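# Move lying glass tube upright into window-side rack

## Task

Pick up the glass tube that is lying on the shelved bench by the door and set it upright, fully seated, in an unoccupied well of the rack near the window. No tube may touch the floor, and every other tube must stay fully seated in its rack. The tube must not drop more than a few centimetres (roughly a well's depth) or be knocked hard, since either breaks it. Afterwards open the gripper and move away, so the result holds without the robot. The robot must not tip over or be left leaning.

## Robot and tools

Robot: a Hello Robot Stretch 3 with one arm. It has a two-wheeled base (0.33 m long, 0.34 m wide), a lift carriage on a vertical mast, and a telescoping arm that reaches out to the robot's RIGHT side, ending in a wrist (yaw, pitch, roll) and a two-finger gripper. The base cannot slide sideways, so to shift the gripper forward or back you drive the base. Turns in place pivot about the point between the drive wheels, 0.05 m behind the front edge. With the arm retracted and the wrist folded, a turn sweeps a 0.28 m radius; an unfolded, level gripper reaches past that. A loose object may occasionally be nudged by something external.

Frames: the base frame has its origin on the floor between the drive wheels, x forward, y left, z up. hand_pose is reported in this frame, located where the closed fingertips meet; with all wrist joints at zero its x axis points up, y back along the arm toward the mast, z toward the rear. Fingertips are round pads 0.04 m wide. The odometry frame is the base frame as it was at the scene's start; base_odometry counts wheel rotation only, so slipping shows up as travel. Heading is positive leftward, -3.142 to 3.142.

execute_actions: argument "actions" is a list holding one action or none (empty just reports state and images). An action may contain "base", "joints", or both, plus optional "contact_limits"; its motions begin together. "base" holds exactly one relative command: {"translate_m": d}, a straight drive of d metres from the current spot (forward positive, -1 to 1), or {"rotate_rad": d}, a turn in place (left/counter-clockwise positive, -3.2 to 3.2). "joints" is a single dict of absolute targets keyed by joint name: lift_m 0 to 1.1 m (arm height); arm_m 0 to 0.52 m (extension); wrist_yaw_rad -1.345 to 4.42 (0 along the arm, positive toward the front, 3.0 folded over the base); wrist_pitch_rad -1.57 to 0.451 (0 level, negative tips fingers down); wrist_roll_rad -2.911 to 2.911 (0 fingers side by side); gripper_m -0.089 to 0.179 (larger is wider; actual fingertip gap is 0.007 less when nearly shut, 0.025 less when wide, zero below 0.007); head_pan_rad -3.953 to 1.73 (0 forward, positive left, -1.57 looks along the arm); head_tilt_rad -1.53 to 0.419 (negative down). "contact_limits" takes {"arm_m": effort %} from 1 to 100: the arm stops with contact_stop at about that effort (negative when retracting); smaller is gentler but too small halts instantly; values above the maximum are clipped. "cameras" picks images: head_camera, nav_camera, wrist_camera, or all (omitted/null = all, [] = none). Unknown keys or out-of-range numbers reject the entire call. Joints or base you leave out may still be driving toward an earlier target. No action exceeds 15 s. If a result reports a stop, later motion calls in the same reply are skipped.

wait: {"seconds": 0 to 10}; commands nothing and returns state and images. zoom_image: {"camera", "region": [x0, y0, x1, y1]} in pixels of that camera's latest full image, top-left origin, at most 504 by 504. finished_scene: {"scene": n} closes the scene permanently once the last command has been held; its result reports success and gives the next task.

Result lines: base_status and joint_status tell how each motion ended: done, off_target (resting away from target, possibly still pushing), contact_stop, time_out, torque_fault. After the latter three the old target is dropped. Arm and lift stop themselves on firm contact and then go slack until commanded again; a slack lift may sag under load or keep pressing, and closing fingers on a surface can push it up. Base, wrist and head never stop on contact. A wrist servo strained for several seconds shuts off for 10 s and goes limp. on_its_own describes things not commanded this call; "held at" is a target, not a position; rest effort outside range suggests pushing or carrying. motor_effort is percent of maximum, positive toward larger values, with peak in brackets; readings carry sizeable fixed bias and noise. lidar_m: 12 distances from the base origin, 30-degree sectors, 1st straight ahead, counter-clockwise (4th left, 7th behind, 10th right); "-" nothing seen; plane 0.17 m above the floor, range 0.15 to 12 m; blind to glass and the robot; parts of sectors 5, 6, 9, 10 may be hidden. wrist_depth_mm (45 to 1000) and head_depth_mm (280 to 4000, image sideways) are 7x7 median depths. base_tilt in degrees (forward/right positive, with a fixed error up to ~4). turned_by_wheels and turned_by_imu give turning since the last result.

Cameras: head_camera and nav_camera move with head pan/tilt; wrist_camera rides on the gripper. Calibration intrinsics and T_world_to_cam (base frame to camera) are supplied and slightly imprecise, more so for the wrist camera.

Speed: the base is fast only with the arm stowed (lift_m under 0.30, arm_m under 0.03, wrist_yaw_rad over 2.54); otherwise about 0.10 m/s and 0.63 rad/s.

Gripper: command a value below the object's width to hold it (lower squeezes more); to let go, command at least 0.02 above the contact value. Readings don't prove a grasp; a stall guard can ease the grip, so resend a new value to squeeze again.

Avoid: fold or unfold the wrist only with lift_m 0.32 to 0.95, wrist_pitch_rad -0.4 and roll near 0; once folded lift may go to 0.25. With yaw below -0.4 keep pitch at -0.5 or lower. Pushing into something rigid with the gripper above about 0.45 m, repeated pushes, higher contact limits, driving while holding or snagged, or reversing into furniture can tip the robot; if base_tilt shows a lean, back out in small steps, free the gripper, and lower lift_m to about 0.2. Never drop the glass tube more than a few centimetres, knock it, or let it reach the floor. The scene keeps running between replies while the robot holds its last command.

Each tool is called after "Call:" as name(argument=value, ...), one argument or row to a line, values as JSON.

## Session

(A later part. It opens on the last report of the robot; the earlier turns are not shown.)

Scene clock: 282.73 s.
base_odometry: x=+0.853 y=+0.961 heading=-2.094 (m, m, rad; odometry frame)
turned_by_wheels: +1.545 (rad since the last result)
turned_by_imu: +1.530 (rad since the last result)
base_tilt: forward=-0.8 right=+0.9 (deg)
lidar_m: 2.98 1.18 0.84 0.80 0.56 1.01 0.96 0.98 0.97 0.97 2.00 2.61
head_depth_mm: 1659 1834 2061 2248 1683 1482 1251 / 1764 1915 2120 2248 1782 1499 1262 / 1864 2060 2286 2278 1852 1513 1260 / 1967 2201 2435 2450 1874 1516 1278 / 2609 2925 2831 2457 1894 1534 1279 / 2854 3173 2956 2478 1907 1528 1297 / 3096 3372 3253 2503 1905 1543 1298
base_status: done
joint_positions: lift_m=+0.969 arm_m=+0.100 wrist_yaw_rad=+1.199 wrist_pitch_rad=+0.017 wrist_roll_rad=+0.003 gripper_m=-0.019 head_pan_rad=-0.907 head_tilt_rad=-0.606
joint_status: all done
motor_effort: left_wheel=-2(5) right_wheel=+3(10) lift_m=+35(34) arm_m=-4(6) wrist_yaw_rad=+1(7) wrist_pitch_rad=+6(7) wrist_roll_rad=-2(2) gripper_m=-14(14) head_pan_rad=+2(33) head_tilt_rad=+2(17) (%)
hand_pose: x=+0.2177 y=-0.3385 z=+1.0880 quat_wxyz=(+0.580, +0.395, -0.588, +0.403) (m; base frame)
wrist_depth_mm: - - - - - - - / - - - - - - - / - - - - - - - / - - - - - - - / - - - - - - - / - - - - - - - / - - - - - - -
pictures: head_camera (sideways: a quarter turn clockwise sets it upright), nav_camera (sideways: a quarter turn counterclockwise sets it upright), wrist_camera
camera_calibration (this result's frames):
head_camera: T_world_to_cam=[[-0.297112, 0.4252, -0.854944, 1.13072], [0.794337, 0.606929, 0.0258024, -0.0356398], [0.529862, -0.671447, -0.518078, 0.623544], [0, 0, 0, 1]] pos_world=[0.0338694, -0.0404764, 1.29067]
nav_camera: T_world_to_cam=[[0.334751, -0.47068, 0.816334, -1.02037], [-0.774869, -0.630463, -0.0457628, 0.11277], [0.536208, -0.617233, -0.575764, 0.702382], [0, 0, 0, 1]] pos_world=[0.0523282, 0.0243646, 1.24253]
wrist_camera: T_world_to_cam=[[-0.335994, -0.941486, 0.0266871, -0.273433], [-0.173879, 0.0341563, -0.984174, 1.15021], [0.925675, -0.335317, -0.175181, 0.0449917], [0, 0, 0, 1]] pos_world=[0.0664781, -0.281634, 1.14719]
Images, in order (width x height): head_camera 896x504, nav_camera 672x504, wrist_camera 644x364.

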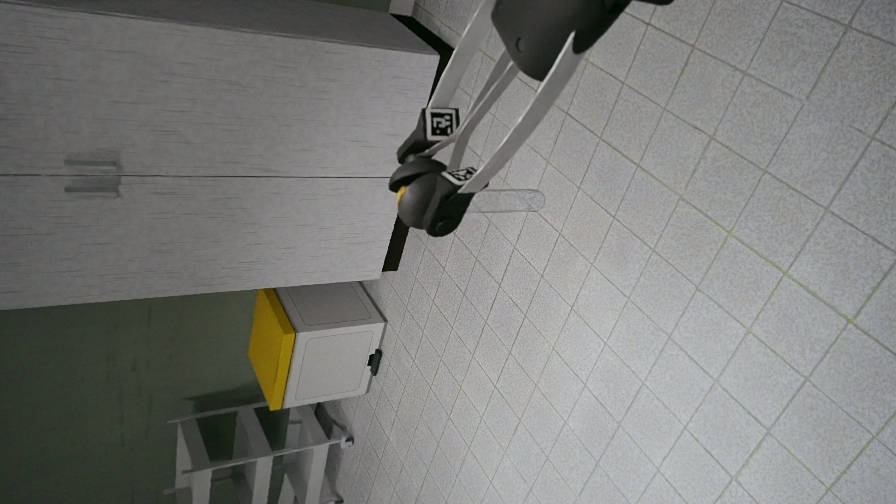

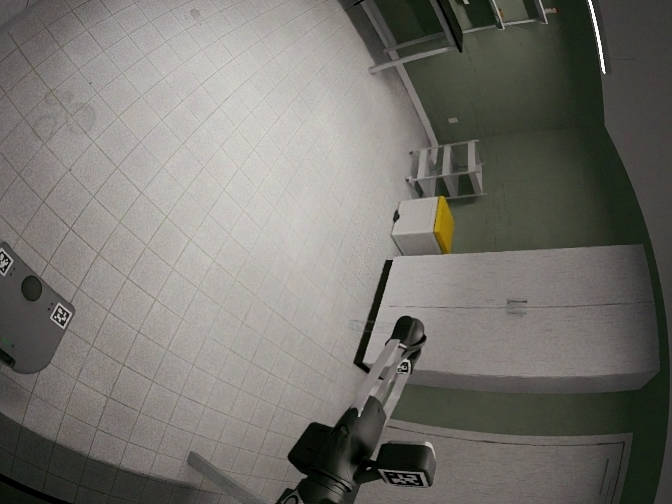

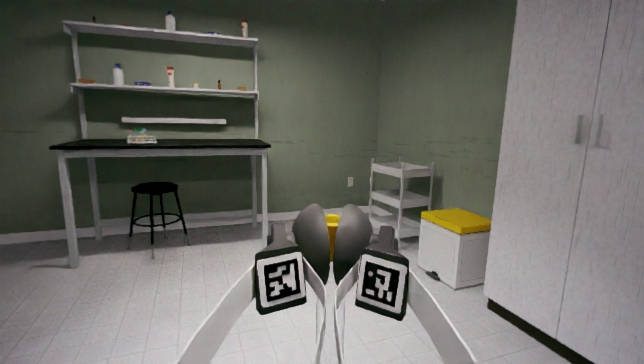

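Call:
execute_actions(
  actions=[
    {"base": {"translate_m": 1.0}, "joints": {"lift_m": 1.04, "arm_m": 0.3, "wrist_yaw_rad": 1.9, "head_pan_rad": -0.95, "head_tilt_rad": -0.45}},
  ],
)

Scene clock: 298.30 s.
base_odometry: x=+0.354 y=+0.095 heading=-2.094 (m, m, rad; odometry frame)
turned_by_wheels: +0.000 (rad since the last result)
turned_by_imu: +0.005 (rad since the last result)
base_tilt: forward=-0.7 right=+0.8 (deg)
lidar_m: 2.23 2.02 0.88 0.84 0.86 1.15 1.95 1.57 2.39 1.86 1.92 2.06
head_depth_mm: 2016 2132 2268 2021 2095 1691 1380 / 2112 2267 2415 2284 2204 1717 1393 / 2253 2406 2587 2358 2235 1726 1392 / 2379 2559 2773 2895 2280 1733 1401 / 2553 2777 2868 2824 2297 1757 1420 / 2747 2967 3228 3155 2312 1769 1429 / 2934 3125 3262 3308 2325 1780 1443
base_status: done
joint_positions: lift_m=+1.039 arm_m=+0.300 wrist_yaw_rad=+1.898 wrist_pitch_rad=+0.017 wrist_roll_rad=+0.003 gripper_m=-0.019 head_pan_rad=-0.943 head_tilt_rad=-0.458
joint_status: all done
motor_effort: left_wheel=-2(4) right_wheel=+3(8) lift_m=+34(36) arm_m=+3(5) wrist_yaw_rad=+2(0) wrist_pitch_rad=+5(6) wrist_roll_rad=-2(1) gripper_m=-13(14) head_pan_rad=-4(8) head_tilt_rad=+3(17) (%)
hand_pose: x=+0.2216 y=-0.3622 z=+1.1583 quat_wxyz=(+0.406, +0.572, -0.417, +0.577) (m; base frame)
wrist_depth_mm: - - - - - - - / - - - - - - - / - - - - - - - / - - - - - - - / - - - - - - - / - - - - - - - / - - - - - - -
pictures: head_camera (sideways: a quarter turn clockwise sets it upright), nav_camera (sideways: a quarter turn counterclockwise sets it upright), wrist_camera
camera_calibration (this result's frames):
head_camera: T_world_to_cam=[[-0.204182, 0.329095, -0.921958, 1.21757], [0.813481, 0.580955, 0.0272153, -0.0376012], [0.544572, -0.744438, -0.386333, 0.452024], [0, 0, 0, 1]] pos_world=[0.0330345, -0.0423489, 1.29821]
nav_camera: T_world_to_cam=[[0.243114, -0.379992, 0.892469, -1.11909], [-0.793346, -0.607289, -0.0424571, 0.108588], [0.55812, -0.697715, -0.449106, 0.537452], [0, 0, 0, 1]] pos_world=[0.0582514, 0.0156862, 1.24474]
wrist_camera: T_world_to_cam=[[0.348541, -0.936913, 0.026713, -0.446416], [-0.154221, -0.0854369, -0.984336, 1.17335], [0.924519, 0.338962, -0.17427, 0.289113], [0, 0, 0, 1]] pos_world=[0.0692591, -0.416003, 1.21728]
Images, in order (width x height): head_camera 896x504, nav_camera 672x504, wrist_camera 644x364.

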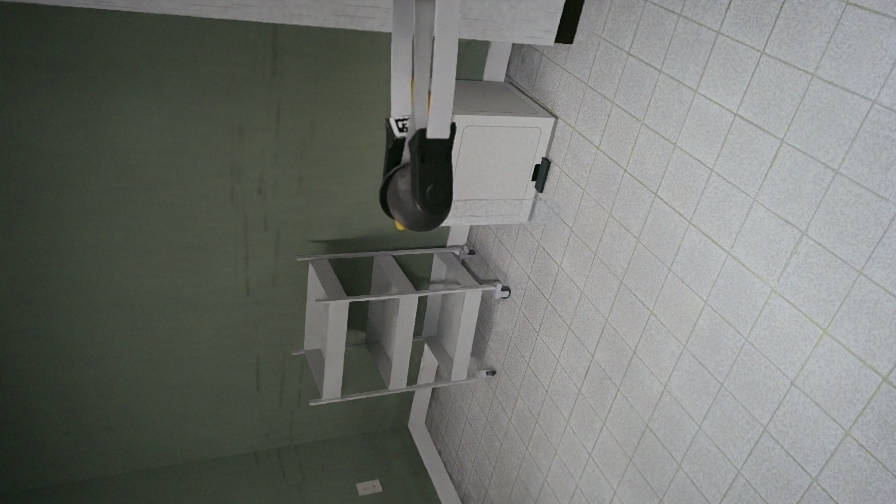

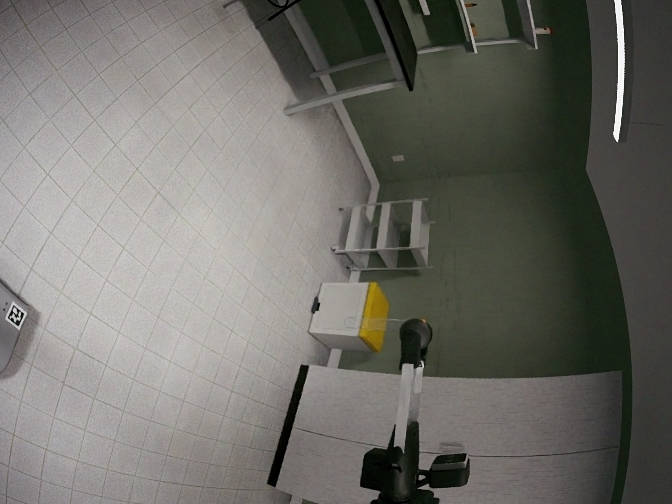

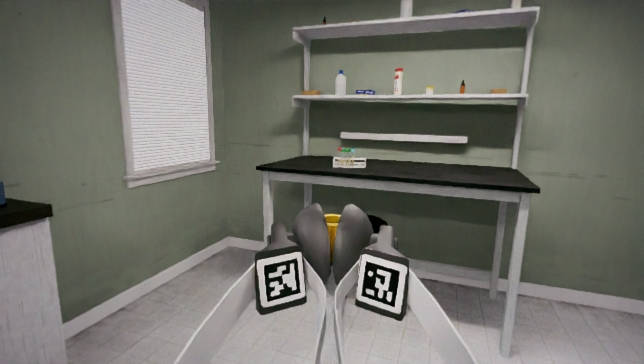

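Call:
zoom_image(
  camera="head_camera",
  region=[370, 140, 580, 280],
)

Region (370, 140, 580, 280) of head_camera's 896x504 image, scaled by 2.400, with more detail than that image has.

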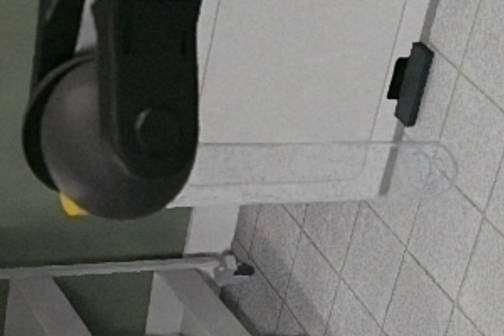

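Call:
execute_actions(
  actions=[
    {"base": {"translate_m": 1.0}, "joints": {"arm_m": 0.05, "wrist_yaw_rad": 1.2, "head_pan_rad": 0.25, "head_tilt_rad": -0.45}},
  ],
)

Scene clock: 320.17 s.
base_odometry: x=-0.146 y=-0.771 heading=-2.094 (m, m, rad; odometry frame)
turned_by_wheels: +0.000 (rad since the last result)
turned_by_imu: +0.006 (rad since the last result)
base_tilt: forward=-0.8 right=+0.8 (deg)
lidar_m: 0.98 1.13 1.56 0.89 0.89 1.20 2.38 2.44 1.92 1.83 1.89 1.17
head_depth_mm: 1364 1468 1552 949 1875 1690 1381 / 1395 1500 1587 986 1379 1649 1391 / 1413 1524 1624 993 1324 1723 1356 / 1440 1564 1639 1016 1952 1689 1413 / 1465 1593 1680 1038 1993 1736 1413 / 1474 1626 1681 1121 2111 1772 1424 / 1542 1674 1804 1139 2054 1390 1404
base_status: done
joint_positions: lift_m=+1.039 arm_m=+0.050 wrist_yaw_rad=+1.201 wrist_pitch_rad=+0.017 wrist_roll_rad=+0.003 gripper_m=-0.019 head_pan_rad=+0.243 head_tilt_rad=-0.458
joint_status: all done
motor_effort: left_wheel=-3(4) right_wheel=+4(9) lift_m=+34(35) arm_m=-5(7) wrist_yaw_rad=-1(0) wrist_pitch_rad=+6(6) wrist_roll_rad=-2(2) gripper_m=-14(13) head_pan_rad=+3(41) head_tilt_rad=+4(3) (%)
hand_pose: x=+0.2179 y=-0.2880 z=+1.1583 quat_wxyz=(+0.579, +0.395, -0.587, +0.404) (m; base frame)
wrist_depth_mm: - - - - - - - / - - - - - - - / - - - - - - - / - - - - - - - / 817 849 849 - - - - / 753 - - - - - - / - - - - - - -
pictures: head_camera (sideways: a quarter turn clockwise sets it upright), nav_camera (sideways: a quarter turn counterclockwise sets it upright), wrist_camera
camera_calibration (this result's frames):
head_camera: T_world_to_cam=[[-0.381574, -0.0656579, -0.922003, 1.21872], [-0.233031, 0.972088, 0.0272162, -0.0312186], [0.894482, 0.22524, -0.386224, 0.449749], [0, 0, 0, 1]] pos_world=[0.0554638, 0.00906398, 1.29821]
nav_camera: T_world_to_cam=[[0.443369, 0.0826332, 0.892522, -1.12038], [0.265, -0.963313, -0.0424541, 0.102128], [0.85627, 0.255341, -0.449001, 0.535497], [0, 0, 0, 1]] pos_world=[0.0111484, 0.0542271, 1.24474]
wrist_camera: T_world_to_cam=[[-0.333967, -0.942206, 0.0267138, -0.228362], [-0.173104, 0.0334486, -0.984335, 1.21747], [0.926554, -0.33336, -0.17427, 0.0733462], [0, 0, 0, 1]] pos_world=[0.0665232, -0.231436, 1.21728]
Images, in order (width x height): head_camera 896x504, nav_camera 672x504, wrist_camera 644x364.

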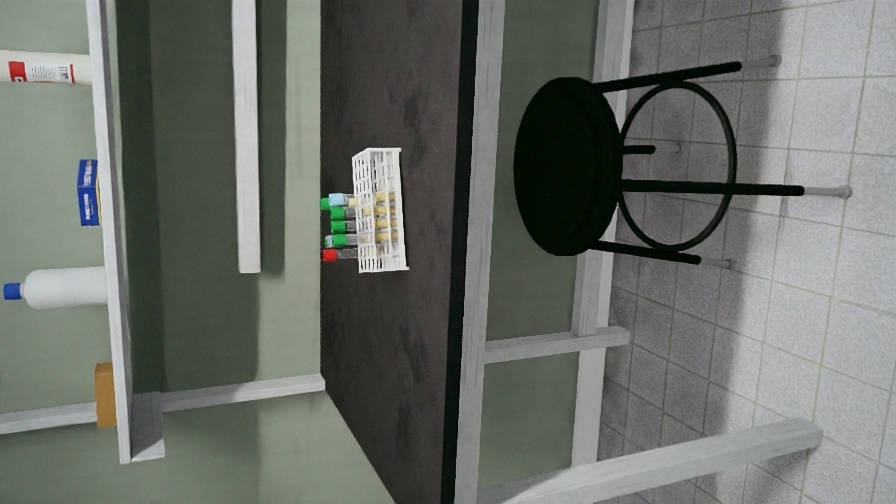

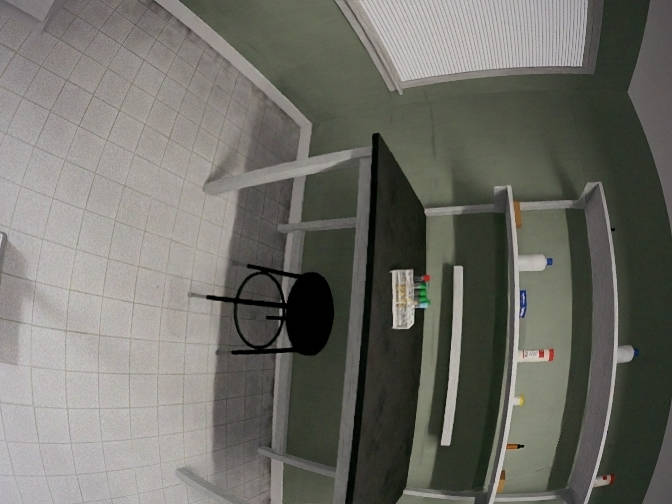

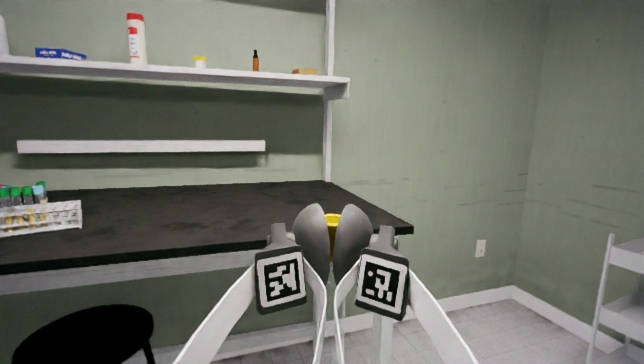

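Call:
zoom_image(
  camera="head_camera",
  region=[310, 140, 470, 280],
)

Region (310, 140, 470, 280) of head_camera's 896x504 image, scaled by 3.150, with more detail than that image has; it fills the top 441 rows of this view, and the rest is white.

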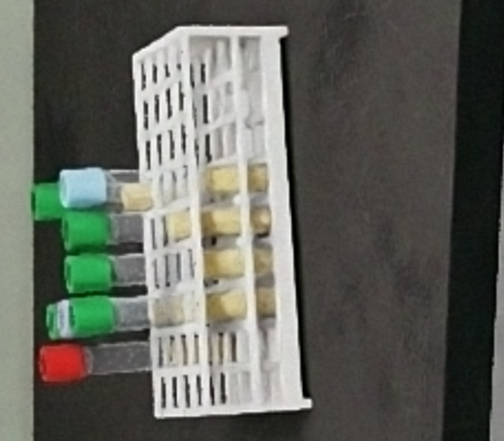

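Call:
execute_actions(
  actions=[
    {"base": {"translate_m": 0.57}, "joints": {"head_pan_rad": 0.25, "head_tilt_rad": -0.65}},
  ],
  cameras=["head_camera", "wrist_camera"],
)

Scene clock: 346.80 s.
base_odometry: x=-0.431 y=-1.265 heading=-2.094 (m, m, rad; odometry frame)
turned_by_wheels: +0.000 (rad since the last result)
turned_by_imu: +0.004 (rad since the last result)
base_tilt: forward=-0.8 right=+0.9 (deg)
lidar_m: 0.60 0.43 0.75 1.51 1.17 1.23 2.95 2.65 1.90 1.79 0.80 1.04
head_depth_mm: 907 995 887 648 511 432 1242 / 923 1017 899 651 514 445 1180 / 938 1035 906 659 518 459 1218 / 953 1061 922 609 522 464 1199 / 972 1077 934 599 527 814 1231 / 989 1099 943 608 529 1397 1263 / 1006 1125 960 684 535 1419 1274
base_status: done
joint_positions: lift_m=+1.039 arm_m=+0.050 wrist_yaw_rad=+1.201 wrist_pitch_rad=+0.017 wrist_roll_rad=+0.003 gripper_m=-0.019 head_pan_rad=+0.243 head_tilt_rad=-0.642
joint_status: all done
motor_effort: left_wheel=-2(5) right_wheel=+3(8) lift_m=+34(34) arm_m=-5(5) wrist_yaw_rad=-1(0) wrist_pitch_rad=+6(6) wrist_roll_rad=-2(2) gripper_m=-14(14) head_pan_rad=+2(3) head_tilt_rad=-3(18) (%)
hand_pose: x=+0.2179 y=-0.2880 z=+1.1583 quat_wxyz=(+0.579, +0.395, -0.587, +0.404) (m; base frame)
wrist_depth_mm: 619 679 887 - - - - / 813 864 970 - 933 - - / 836 907 - - - - - / 844 907 - - - - - / 840 852 867 - - - - / 590 599 628 - 635 624 - / 458 464 468 471 471 479 483
pictures: head_camera (sideways: a quarter turn clockwise sets it upright), wrist_camera
camera_calibration (this result's frames):
head_camera: T_world_to_cam=[[-0.538934, -0.10472, -0.835813, 1.10725], [-0.228457, 0.973223, 0.0253734, -0.028841], [0.810776, 0.204622, -0.548427, 0.661317], [0, 0, 0, 1]] pos_world=[0.0539682, 0.00870038, 1.28887]
wrist_camera: T_world_to_cam=[[-0.333967, -0.942206, 0.0267136, -0.228362], [-0.173103, 0.0334488, -0.984336, 1.21747], [0.926554, -0.33336, -0.17427, 0.0733462], [0, 0, 0, 1]] pos_world=[0.0665232, -0.231436, 1.21728]
Images, in order (width x height): head_camera 896x504, wrist_camera 644x364.

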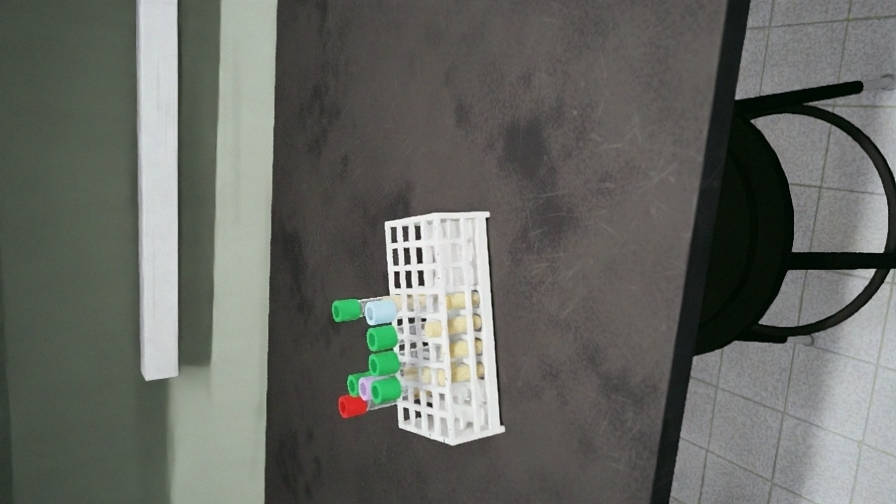

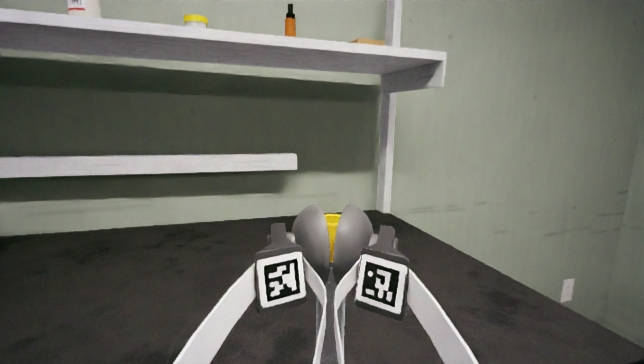

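Call:
zoom_image(
  camera="head_camera",
  region=[320, 200, 520, 450],
)

Call:
zoom_image(
  camera="head_camera",
  region=[375, 200, 500, 320],
)

Region (320, 200, 520, 450) of head_camera's 896x504 image, scaled by 2.016, with more detail than that image has; it fills the left 403 columns of this view, and the rest is white.

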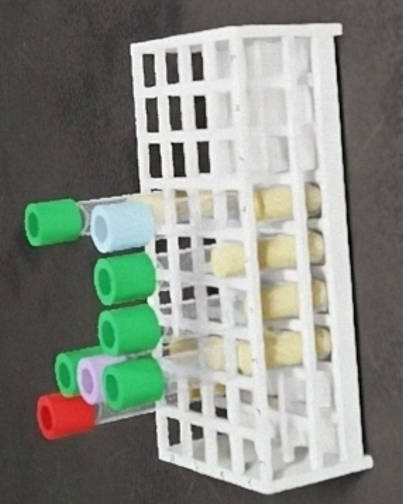

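Region (375, 200, 500, 320) of head_camera's 896x504 image, scaled by 4.032, with more detail than that image has; it fills the top 484 rows of this view, and the rest is white.

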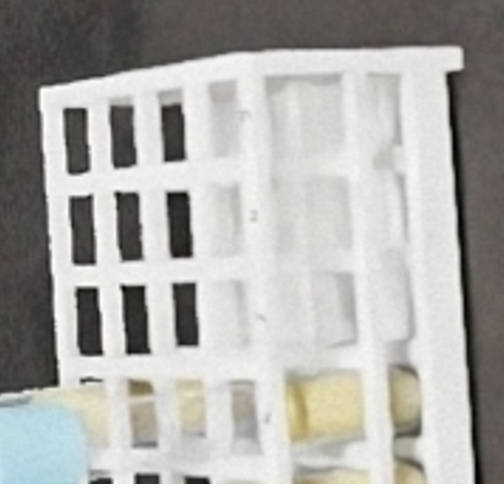

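Call:
execute_actions(
  actions=[
    {"base": {"rotate_rad": 1.342}, "joints": {"lift_m": 0.98, "arm_m": 0.21, "wrist_yaw_rad": 1.29, "head_pan_rad": -1.1, "head_tilt_rad": -0.62}},
  ],
)

Scene clock: 380.73 s.
base_odometry: x=-0.431 y=-1.265 heading=-0.753 (m, m, rad; odometry frame)
turned_by_wheels: +1.342 (rad since the last result)
turned_by_imu: +1.329 (rad since the last result)
base_tilt: forward=-0.7 right=+0.8 (deg)
lidar_m: 0.75 1.50 1.17 1.80 3.51 2.10 1.80 0.80 1.13 0.60 0.43 0.75
head_depth_mm: 907 997 - - 518 438 1234 / 927 1019 984 643 524 450 1194 / 938 1033 998 648 527 455 1201 / 956 1057 1086 635 533 471 1181 / 976 1078 972 614 535 476 1248 / 997 1105 989 617 539 1398 1274 / 1010 1124 1000 704 545 1439 1282
base_status: done
joint_positions: lift_m=+0.981 arm_m=+0.210 wrist_yaw_rad=+1.289 wrist_pitch_rad=+0.018 wrist_roll_rad=+0.003 gripper_m=-0.019 head_pan_rad=-1.093 head_tilt_rad=-0.626
joint_status: all done
motor_effort: left_wheel=-2(7) right_wheel=+4(9) lift_m=+9(31) arm_m=+2(3) wrist_yaw_rad=+2(2) wrist_pitch_rad=+6(6) wrist_roll_rad=-2(2) gripper_m=-14(14) head_pan_rad=-4(41) head_tilt_rad=+3(6) (%)
hand_pose: x=+0.2251 y=-0.4262 z=+1.1000 quat_wxyz=(+0.561, +0.421, -0.570, +0.429) (m; base frame)
wrist_depth_mm: - - - - 715 694 582 / - - - - 883 755 602 / - - - - 920 763 594 / - - - - - 761 580 / - - 702 - 716 714 619 / - 486 505 - 500 505 510 / - 373 360 307 296 383 389
pictures: head_camera (sideways: a quarter turn clockwise sets it upright), nav_camera (sideways: a quarter turn counterclockwise sets it upright), wrist_camera
camera_calibration (this result's frames):
head_camera: T_world_to_cam=[[-0.221021, 0.487835, -0.844492, 1.11663], [0.893197, 0.448939, 0.025569, -0.0359384], [0.391598, -0.748646, -0.534958, 0.64635], [0, 0, 0, 1]] pos_world=[0.0257895, -0.0447108, 1.28967]
nav_camera: T_world_to_cam=[[0.249233, -0.538806, 0.804718, -1.0047], [-0.878607, -0.475312, -0.0461317, 0.113882], [0.407348, -0.695533, -0.591862, 0.724111], [0, 0, 0, 1]] pos_world=[0.0554967, 0.0164342, 1.24233]
wrist_camera: T_world_to_cam=[[-0.250581, -0.967727, 0.0267193, -0.384293], [-0.175125, 0.0181675, -0.984379, 1.1599], [0.952124, -0.251345, -0.174026, 0.0393836], [0, 0, 0, 1]] pos_world=[0.0693337, -0.383064, 1.1589]
Images, in order (width x height): head_camera 896x504, nav_camera 672x504, wrist_camera 644x364.

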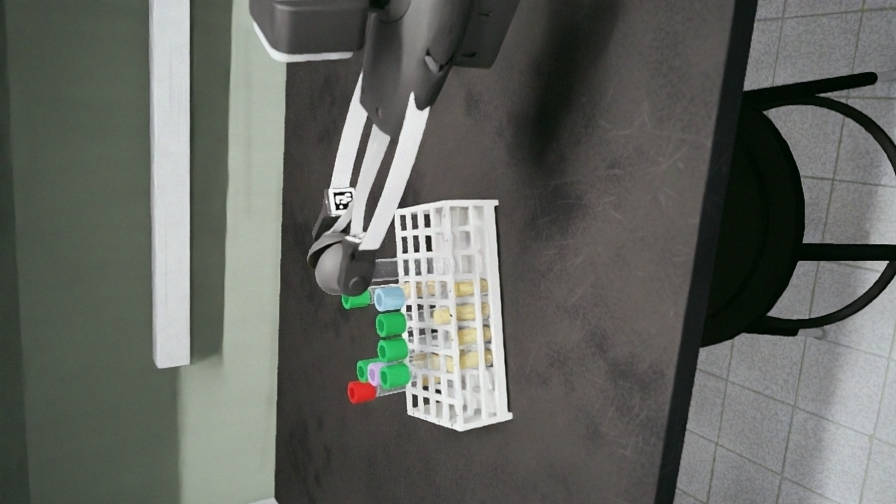

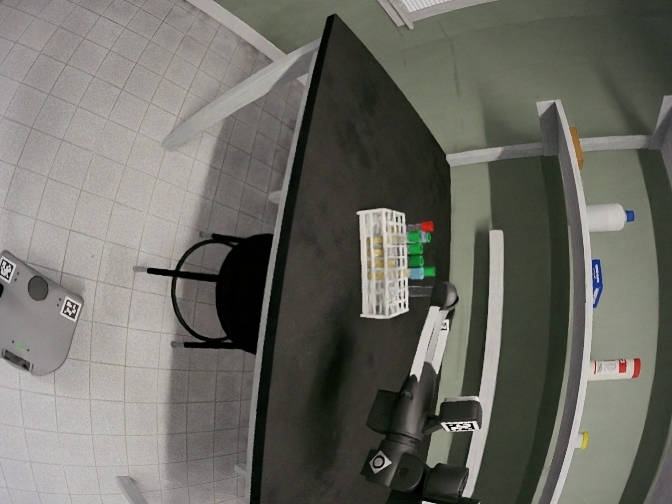

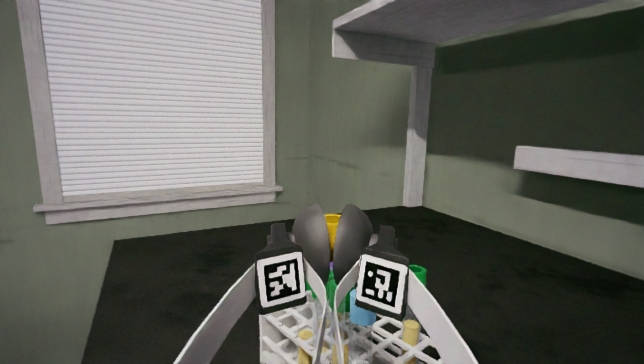

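Call:
zoom_image(
  camera="head_camera",
  region=[300, 185, 510, 325],
)

Call:
zoom_image(
  camera="head_camera",
  region=[385, 190, 505, 300],
)

Region (300, 185, 510, 325) of head_camera's 896x504 image, scaled by 2.400, with more detail than that image has.

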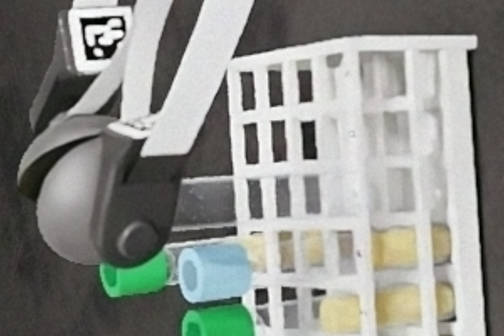

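Region (385, 190, 505, 300) of head_camera's 896x504 image, scaled by 4.200, with more detail than that image has; it fills the top 462 rows of this view, and the rest is white.

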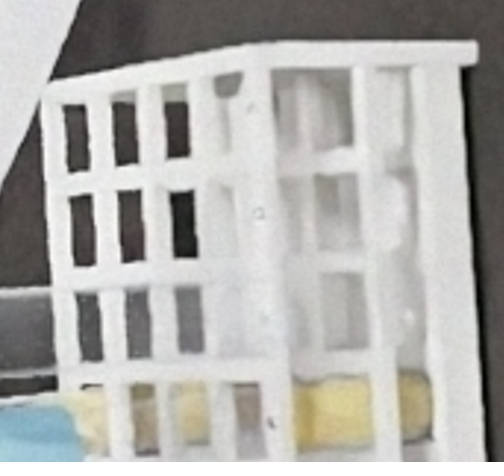

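Call:
execute_actions(
  actions=[
    {"joints": {"lift_m": 0.966, "arm_m": 0.303}},
  ],
)

Call:
zoom_image(
  camera="head_camera",
  region=[290, 150, 500, 310],
)

Call:
zoom_image(
  camera="wrist_camera",
  region=[200, 200, 460, 364],
)

Scene clock: 399.03 s.
base_odometry: x=-0.431 y=-1.265 heading=-0.753 (m, m, rad; odometry frame)
turned_by_wheels: +0.000 (rad since the last result)
turned_by_imu: +0.001 (rad since the last result)
base_tilt: forward=-0.7 right=+0.9 (deg)
lidar_m: 0.75 1.51 1.17 1.80 3.52 2.11 1.81 0.80 1.13 0.60 0.43 0.75
head_depth_mm: 904 992 1016 638 520 437 1238 / 923 1016 989 671 522 450 1193 / 943 1034 871 652 527 455 1201 / 955 1057 963 633 533 470 1179 / 976 1078 973 615 536 475 1241 / 995 1107 989 616 540 1401 1270 / 1011 1125 1000 705 545 1451 1282
base_status: not commanded
joint_positions: lift_m=+0.967 arm_m=+0.303 wrist_yaw_rad=+1.289 wrist_pitch_rad=+0.018 wrist_roll_rad=+0.003 gripper_m=-0.019 head_pan_rad=-1.093 head_tilt_rad=-0.626
joint_status: all done
motor_effort: left_wheel=-2(2) right_wheel=+4(4) lift_m=+9(9) arm_m=+3(3) wrist_yaw_rad=+1(1) wrist_pitch_rad=+6(5) wrist_roll_rad=-2(2) gripper_m=-14(13) head_pan_rad=-3(4) head_tilt_rad=+2(4) (%)
hand_pose: x=+0.2251 y=-0.5192 z=+1.0860 quat_wxyz=(+0.561, +0.421, -0.570, +0.429) (m; base frame)
wrist_depth_mm: - - - 753 753 634 521 / - - - - 849 659 530 / - - - - 875 643 524 / - - - - 879 655 509 / - 648 650 - 694 637 541 / 481 458 245 - 491 477 485 / 349 335 280 328 360 363 366
pictures: head_camera (sideways: a quarter turn clockwise sets it upright), nav_camera (sideways: a quarter turn counterclockwise sets it upright), wrist_camera
camera_calibration (this result's frames):
head_camera: T_world_to_cam=[[-0.221013, 0.48783, -0.844497, 1.11664], [0.893201, 0.44893, 0.0255692, -0.0359386], [0.391594, -0.748654, -0.534949, 0.646339], [0, 0, 0, 1]] pos_world=[0.0257891, -0.0447111, 1.28967]
nav_camera: T_world_to_cam=[[0.249224, -0.538801, 0.804724, -1.00471], [-0.878612, -0.475304, -0.0461315, 0.113882], [0.407344, -0.695543, -0.591854, 0.724101], [0, 0, 0, 1]] pos_world=[0.0554971, 0.0164332, 1.24233]
wrist_camera: T_world_to_cam=[[-0.250566, -0.967731, 0.0267194, -0.473908], [-0.175126, 0.0181646, -0.984378, 1.14781], [0.952128, -0.251331, -0.174026, 0.0135818], [0, 0, 0, 1]] pos_world=[0.0693342, -0.476052, 1.1449]
Images, in order (width x height): head_camera 896x504, nav_camera 672x504, wrist_camera 644x364.

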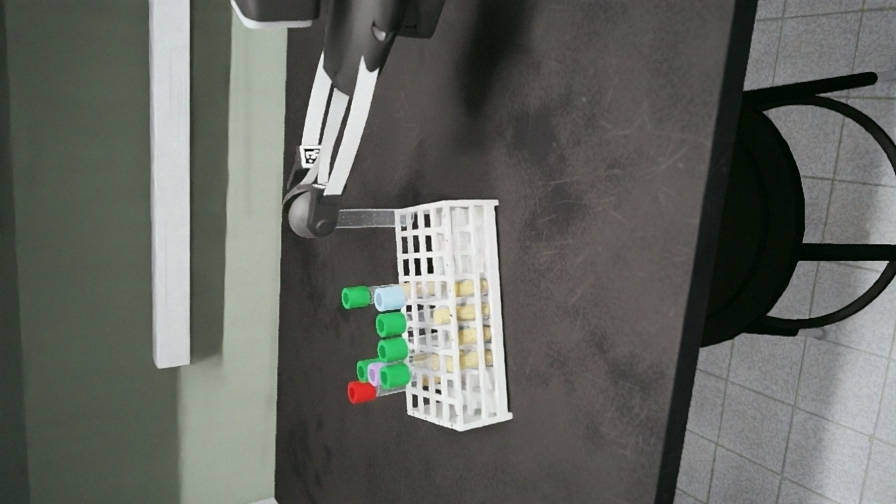

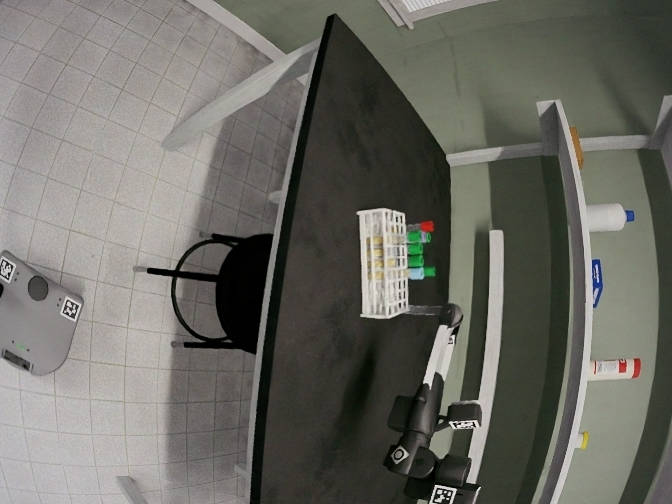

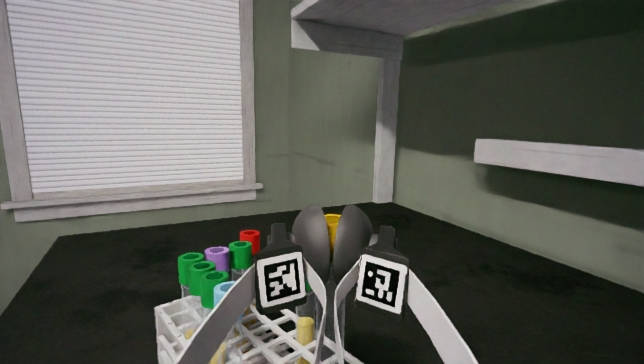

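Region (290, 150, 500, 310) of head_camera's 896x504 image, scaled by 2.400, with more detail than that image has; it fills the top 384 rows of this view, and the rest is white.

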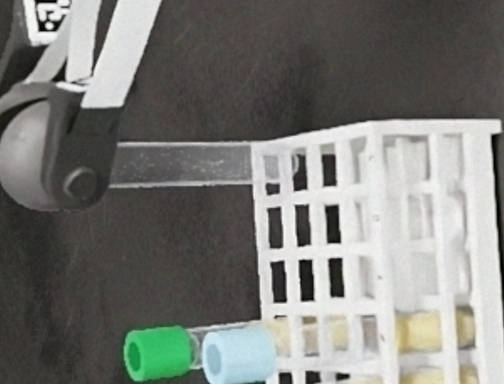

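Region (200, 200, 460, 364) of wrist_camera's 644x364 image, scaled by 1.938; it fills the top 318 rows of this view, and the rest is white.

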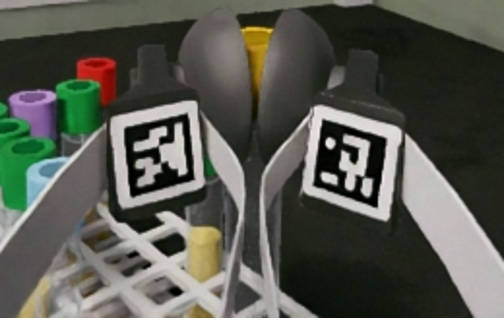

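Call:
zoom_image(
  camera="head_camera",
  region=[370, 190, 460, 260],
)

Call:
zoom_image(
  camera="wrist_camera",
  region=[260, 280, 400, 364],
)

Region (370, 190, 460, 260) of head_camera's 896x504 image, scaled by 5.600, with more detail than that image has.

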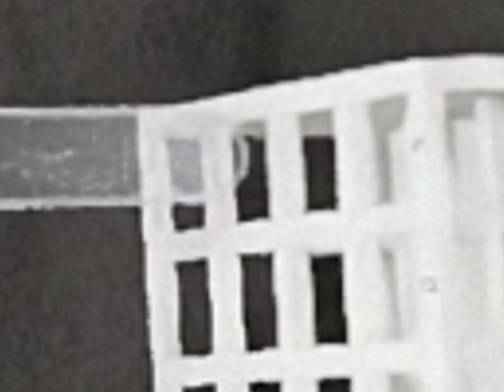

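Region (260, 280, 400, 364) of wrist_camera's 644x364 image, scaled by 3.600; it fills the top 302 rows of this view, and the rest is white.

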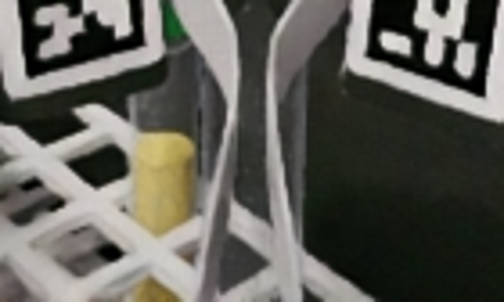

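Call:
zoom_image(
  camera="wrist_camera",
  region=[150, 220, 290, 364],
)

Region (150, 220, 290, 364) of wrist_camera's 644x364 image, scaled by 3.500; it fills the left 490 columns of this view, and the rest is white.

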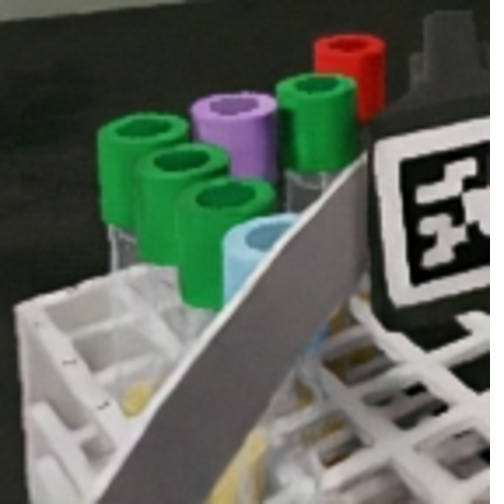

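Call:
zoom_image(
  camera="wrist_camera",
  region=[220, 0, 430, 210],
)

Region (220, 0, 430, 210) of wrist_camera's 644x364 image, scaled by 2.400.

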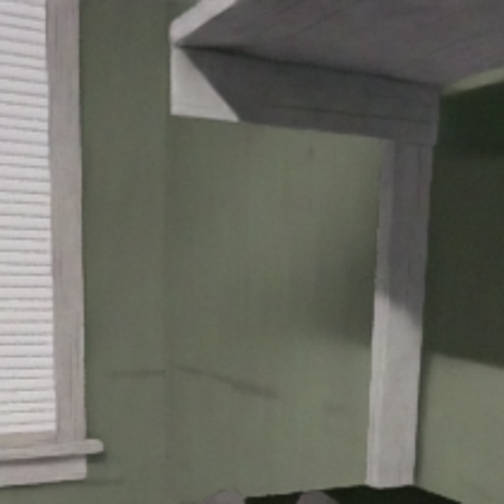

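Call:
execute_actions(
  actions=[
    {"joints": {"lift_m": 0.961, "arm_m": 0.298}},
  ],
  cameras=["head_camera", "wrist_camera"],
)

Call:
zoom_image(
  camera="head_camera",
  region=[370, 190, 460, 260],
)

Call:
zoom_image(
  camera="wrist_camera",
  region=[260, 280, 400, 364],
)

Scene clock: 452.17 s.
base_odometry: x=-0.431 y=-1.265 heading=-0.753 (m, m, rad; odometry frame)
turned_by_wheels: +0.000 (rad since the last result)
turned_by_imu: +0.001 (rad since the last result)
base_tilt: forward=-0.6 right=+0.8 (deg)
lidar_m: 0.75 1.51 1.17 1.80 3.52 2.10 1.81 0.80 1.13 0.60 0.43 0.75
head_depth_mm: 905 991 980 637 520 437 1242 / 924 1018 991 669 524 450 1201 / 941 1036 994 653 528 455 1208 / 959 1056 962 633 531 471 1185 / 975 1081 974 614 535 476 1230 / 996 1102 990 615 539 1394 1274 / 1012 1132 1001 703 545 1433 1287
base_status: not commanded
joint_positions: lift_m=+0.962 arm_m=+0.298 wrist_yaw_rad=+1.289 wrist_pitch_rad=+0.018 wrist_roll_rad=+0.003 gripper_m=-0.019 head_pan_rad=-1.093 head_tilt_rad=-0.626
joint_status: all done
motor_effort: left_wheel=-2(2) right_wheel=+4(3) lift_m=+9(10) arm_m=-5(5) wrist_yaw_rad=+1(1) wrist_pitch_rad=+5(6) wrist_roll_rad=-2(1) gripper_m=-14(14) head_pan_rad=-3(3) head_tilt_rad=+3(2) (%)
hand_pose: x=+0.2251 y=-0.5147 z=+1.0810 quat_wxyz=(+0.561, +0.421, -0.570, +0.429) (m; base frame)
wrist_depth_mm: - - - 750 776 634 529 / - - - - 840 657 538 / - - - - 886 639 520 / - - - - 889 683 518 / - 640 644 - 674 638 546 / 467 448 244 - 479 466 474 / 342 331 275 276 353 358 359
pictures: head_camera (sideways: a quarter turn clockwise sets it upright), wrist_camera
camera_calibration (this result's frames):
head_camera: T_world_to_cam=[[-0.221013, 0.48783, -0.844497, 1.11664], [0.893201, 0.44893, 0.0255692, -0.0359386], [0.391594, -0.748654, -0.534949, 0.646339], [0, 0, 0, 1]] pos_world=[0.0257891, -0.0447111, 1.28967]
wrist_camera: T_world_to_cam=[[-0.250566, -0.967731, 0.0267195, -0.469498], [-0.175126, 0.0181646, -0.984378, 1.14281], [0.952128, -0.251331, -0.174026, 0.0138235], [0, 0, 0, 1]] pos_world=[0.0693342, -0.471632, 1.13991]
Images, in order (width x height): head_camera 896x504, wrist_camera 644x364.

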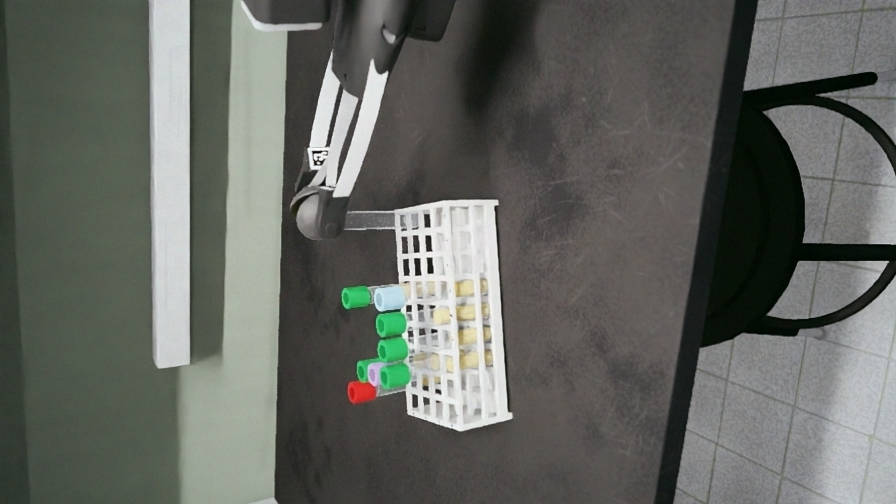

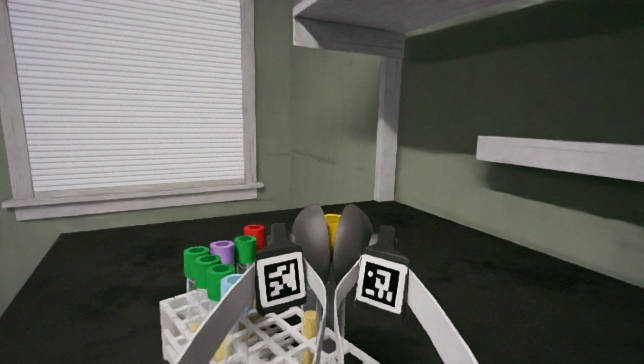

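Region (370, 190, 460, 260) of head_camera's 896x504 image, scaled by 5.600, with more detail than that image has.

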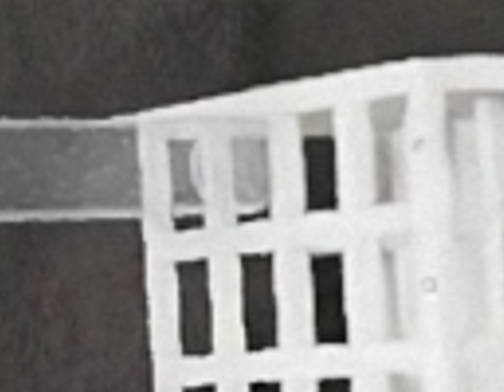

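Region (260, 280, 400, 364) of wrist_camera's 644x364 image, scaled by 3.600; it fills the top 302 rows of this view, and the rest is white.

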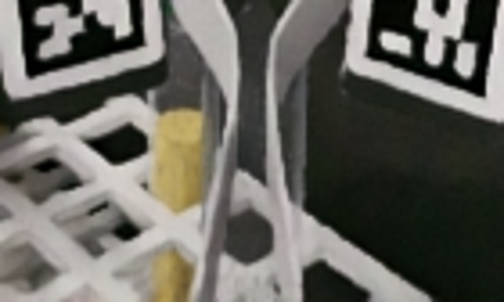

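Call:
execute_actions(
  actions=[],
)

Scene clock: 464.20 s.
base_odometry: x=-0.431 y=-1.265 heading=-0.753 (m, m, rad; odometry frame)
turned_by_wheels: +0.000 (rad since the last result)
turned_by_imu: +0.001 (rad since the last result)
base_tilt: forward=-0.6 right=+0.8 (deg)
lidar_m: 0.75 1.50 1.17 1.81 3.50 2.10 1.81 0.80 1.13 0.60 0.43 0.75
head_depth_mm: 908 995 981 636 519 437 1240 / 922 1017 990 672 524 451 1191 / 942 1040 995 652 527 456 1200 / 957 1057 958 632 532 472 1181 / 979 1083 971 613 535 476 1239 / 993 1109 988 616 540 1409 1272 / 1014 1125 1000 707 546 1451 1280
base_status: not commanded
joint_positions: lift_m=+0.962 arm_m=+0.298 wrist_yaw_rad=+1.289 wrist_pitch_rad=+0.018 wrist_roll_rad=+0.003 gripper_m=-0.019 head_pan_rad=-1.093 head_tilt_rad=-0.626
joint_status: all done
motor_effort: left_wheel=-2(2) right_wheel=+4(3) lift_m=+9(10) arm_m=-5(5) wrist_yaw_rad=+2(1) wrist_pitch_rad=+6(6) wrist_roll_rad=-2(1) gripper_m=-13(14) head_pan_rad=-4(3) head_tilt_rad=+2(2) (%)
hand_pose: x=+0.2251 y=-0.5147 z=+1.0810 quat_wxyz=(+0.561, +0.421, -0.570, +0.429) (m; base frame)
wrist_depth_mm: - - - 757 770 636 525 / - - - - 847 662 531 / - - - - 868 640 525 / - - - - 892 675 521 / - 640 641 - 672 643 543 / 468 447 243 - 474 467 472 / 342 328 274 275 351 356 358
pictures: head_camera (sideways: a quarter turn clockwise sets it upright), nav_camera (sideways: a quarter turn counterclockwise sets it upright), wrist_camera
camera_calibration (this result's frames):
head_camera: T_world_to_cam=[[-0.221013, 0.48783, -0.844497, 1.11664], [0.893201, 0.44893, 0.0255692, -0.0359386], [0.391594, -0.748654, -0.534949, 0.646339], [0, 0, 0, 1]] pos_world=[0.0257891, -0.0447111, 1.28967]
nav_camera: T_world_to_cam=[[0.249224, -0.538801, 0.804724, -1.00471], [-0.878611, -0.475304, -0.0461315, 0.113882], [0.407344, -0.695542, -0.591854, 0.724101], [0, 0, 0, 1]] pos_world=[0.0554971, 0.0164332, 1.24233]
wrist_camera: T_world_to_cam=[[-0.250566, -0.967731, 0.0267194, -0.469498], [-0.175125, 0.0181646, -0.984379, 1.14281], [0.952128, -0.251331, -0.174026, 0.0138231], [0, 0, 0, 1]] pos_world=[0.0693341, -0.471632, 1.13991]
Images, in order (width x height): head_camera 896x504, nav_camera 672x504, wrist_camera 644x364.

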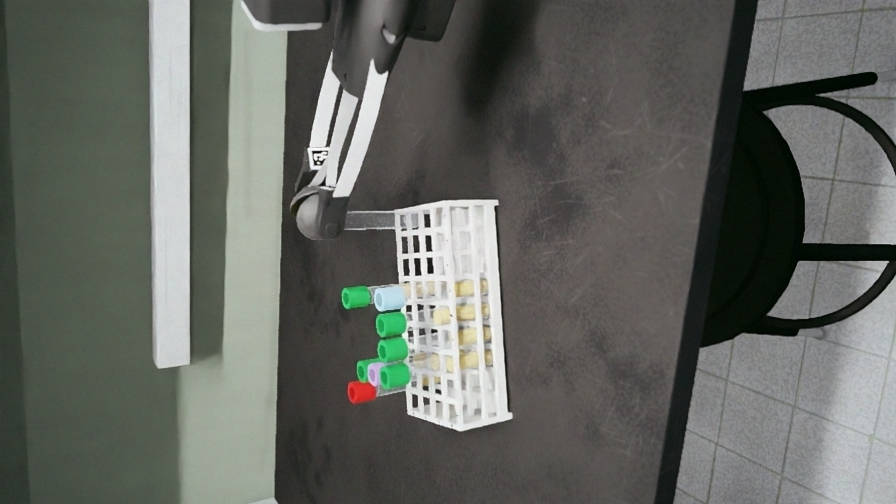

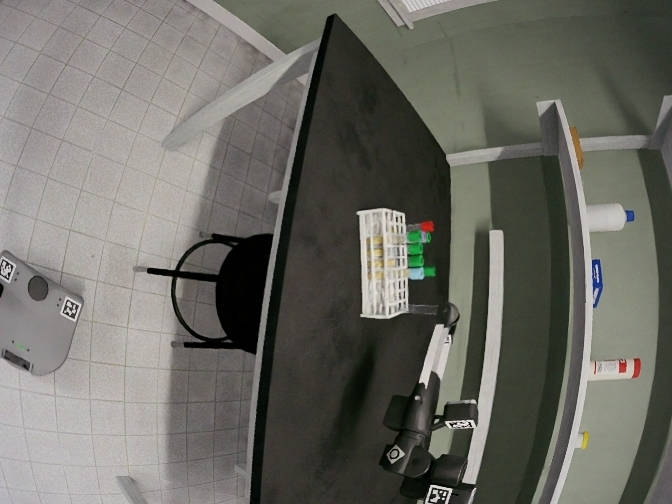

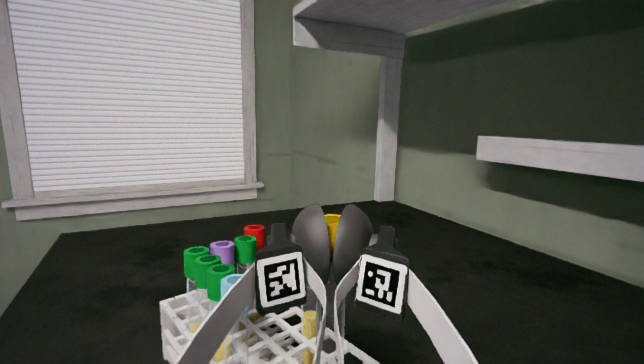

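Call:
zoom_image(
  camera="head_camera",
  region=[290, 150, 500, 310],
)

Region (290, 150, 500, 310) of head_camera's 896x504 image, scaled by 2.400, with more detail than that image has; it fills the top 384 rows of this view, and the rest is white.

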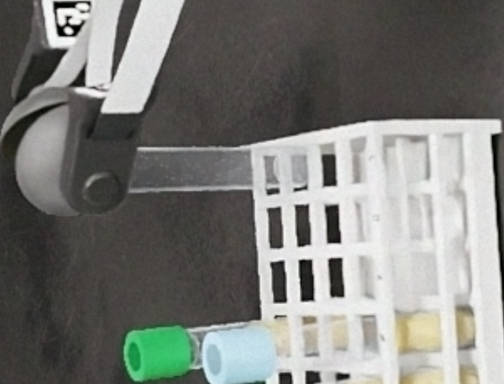

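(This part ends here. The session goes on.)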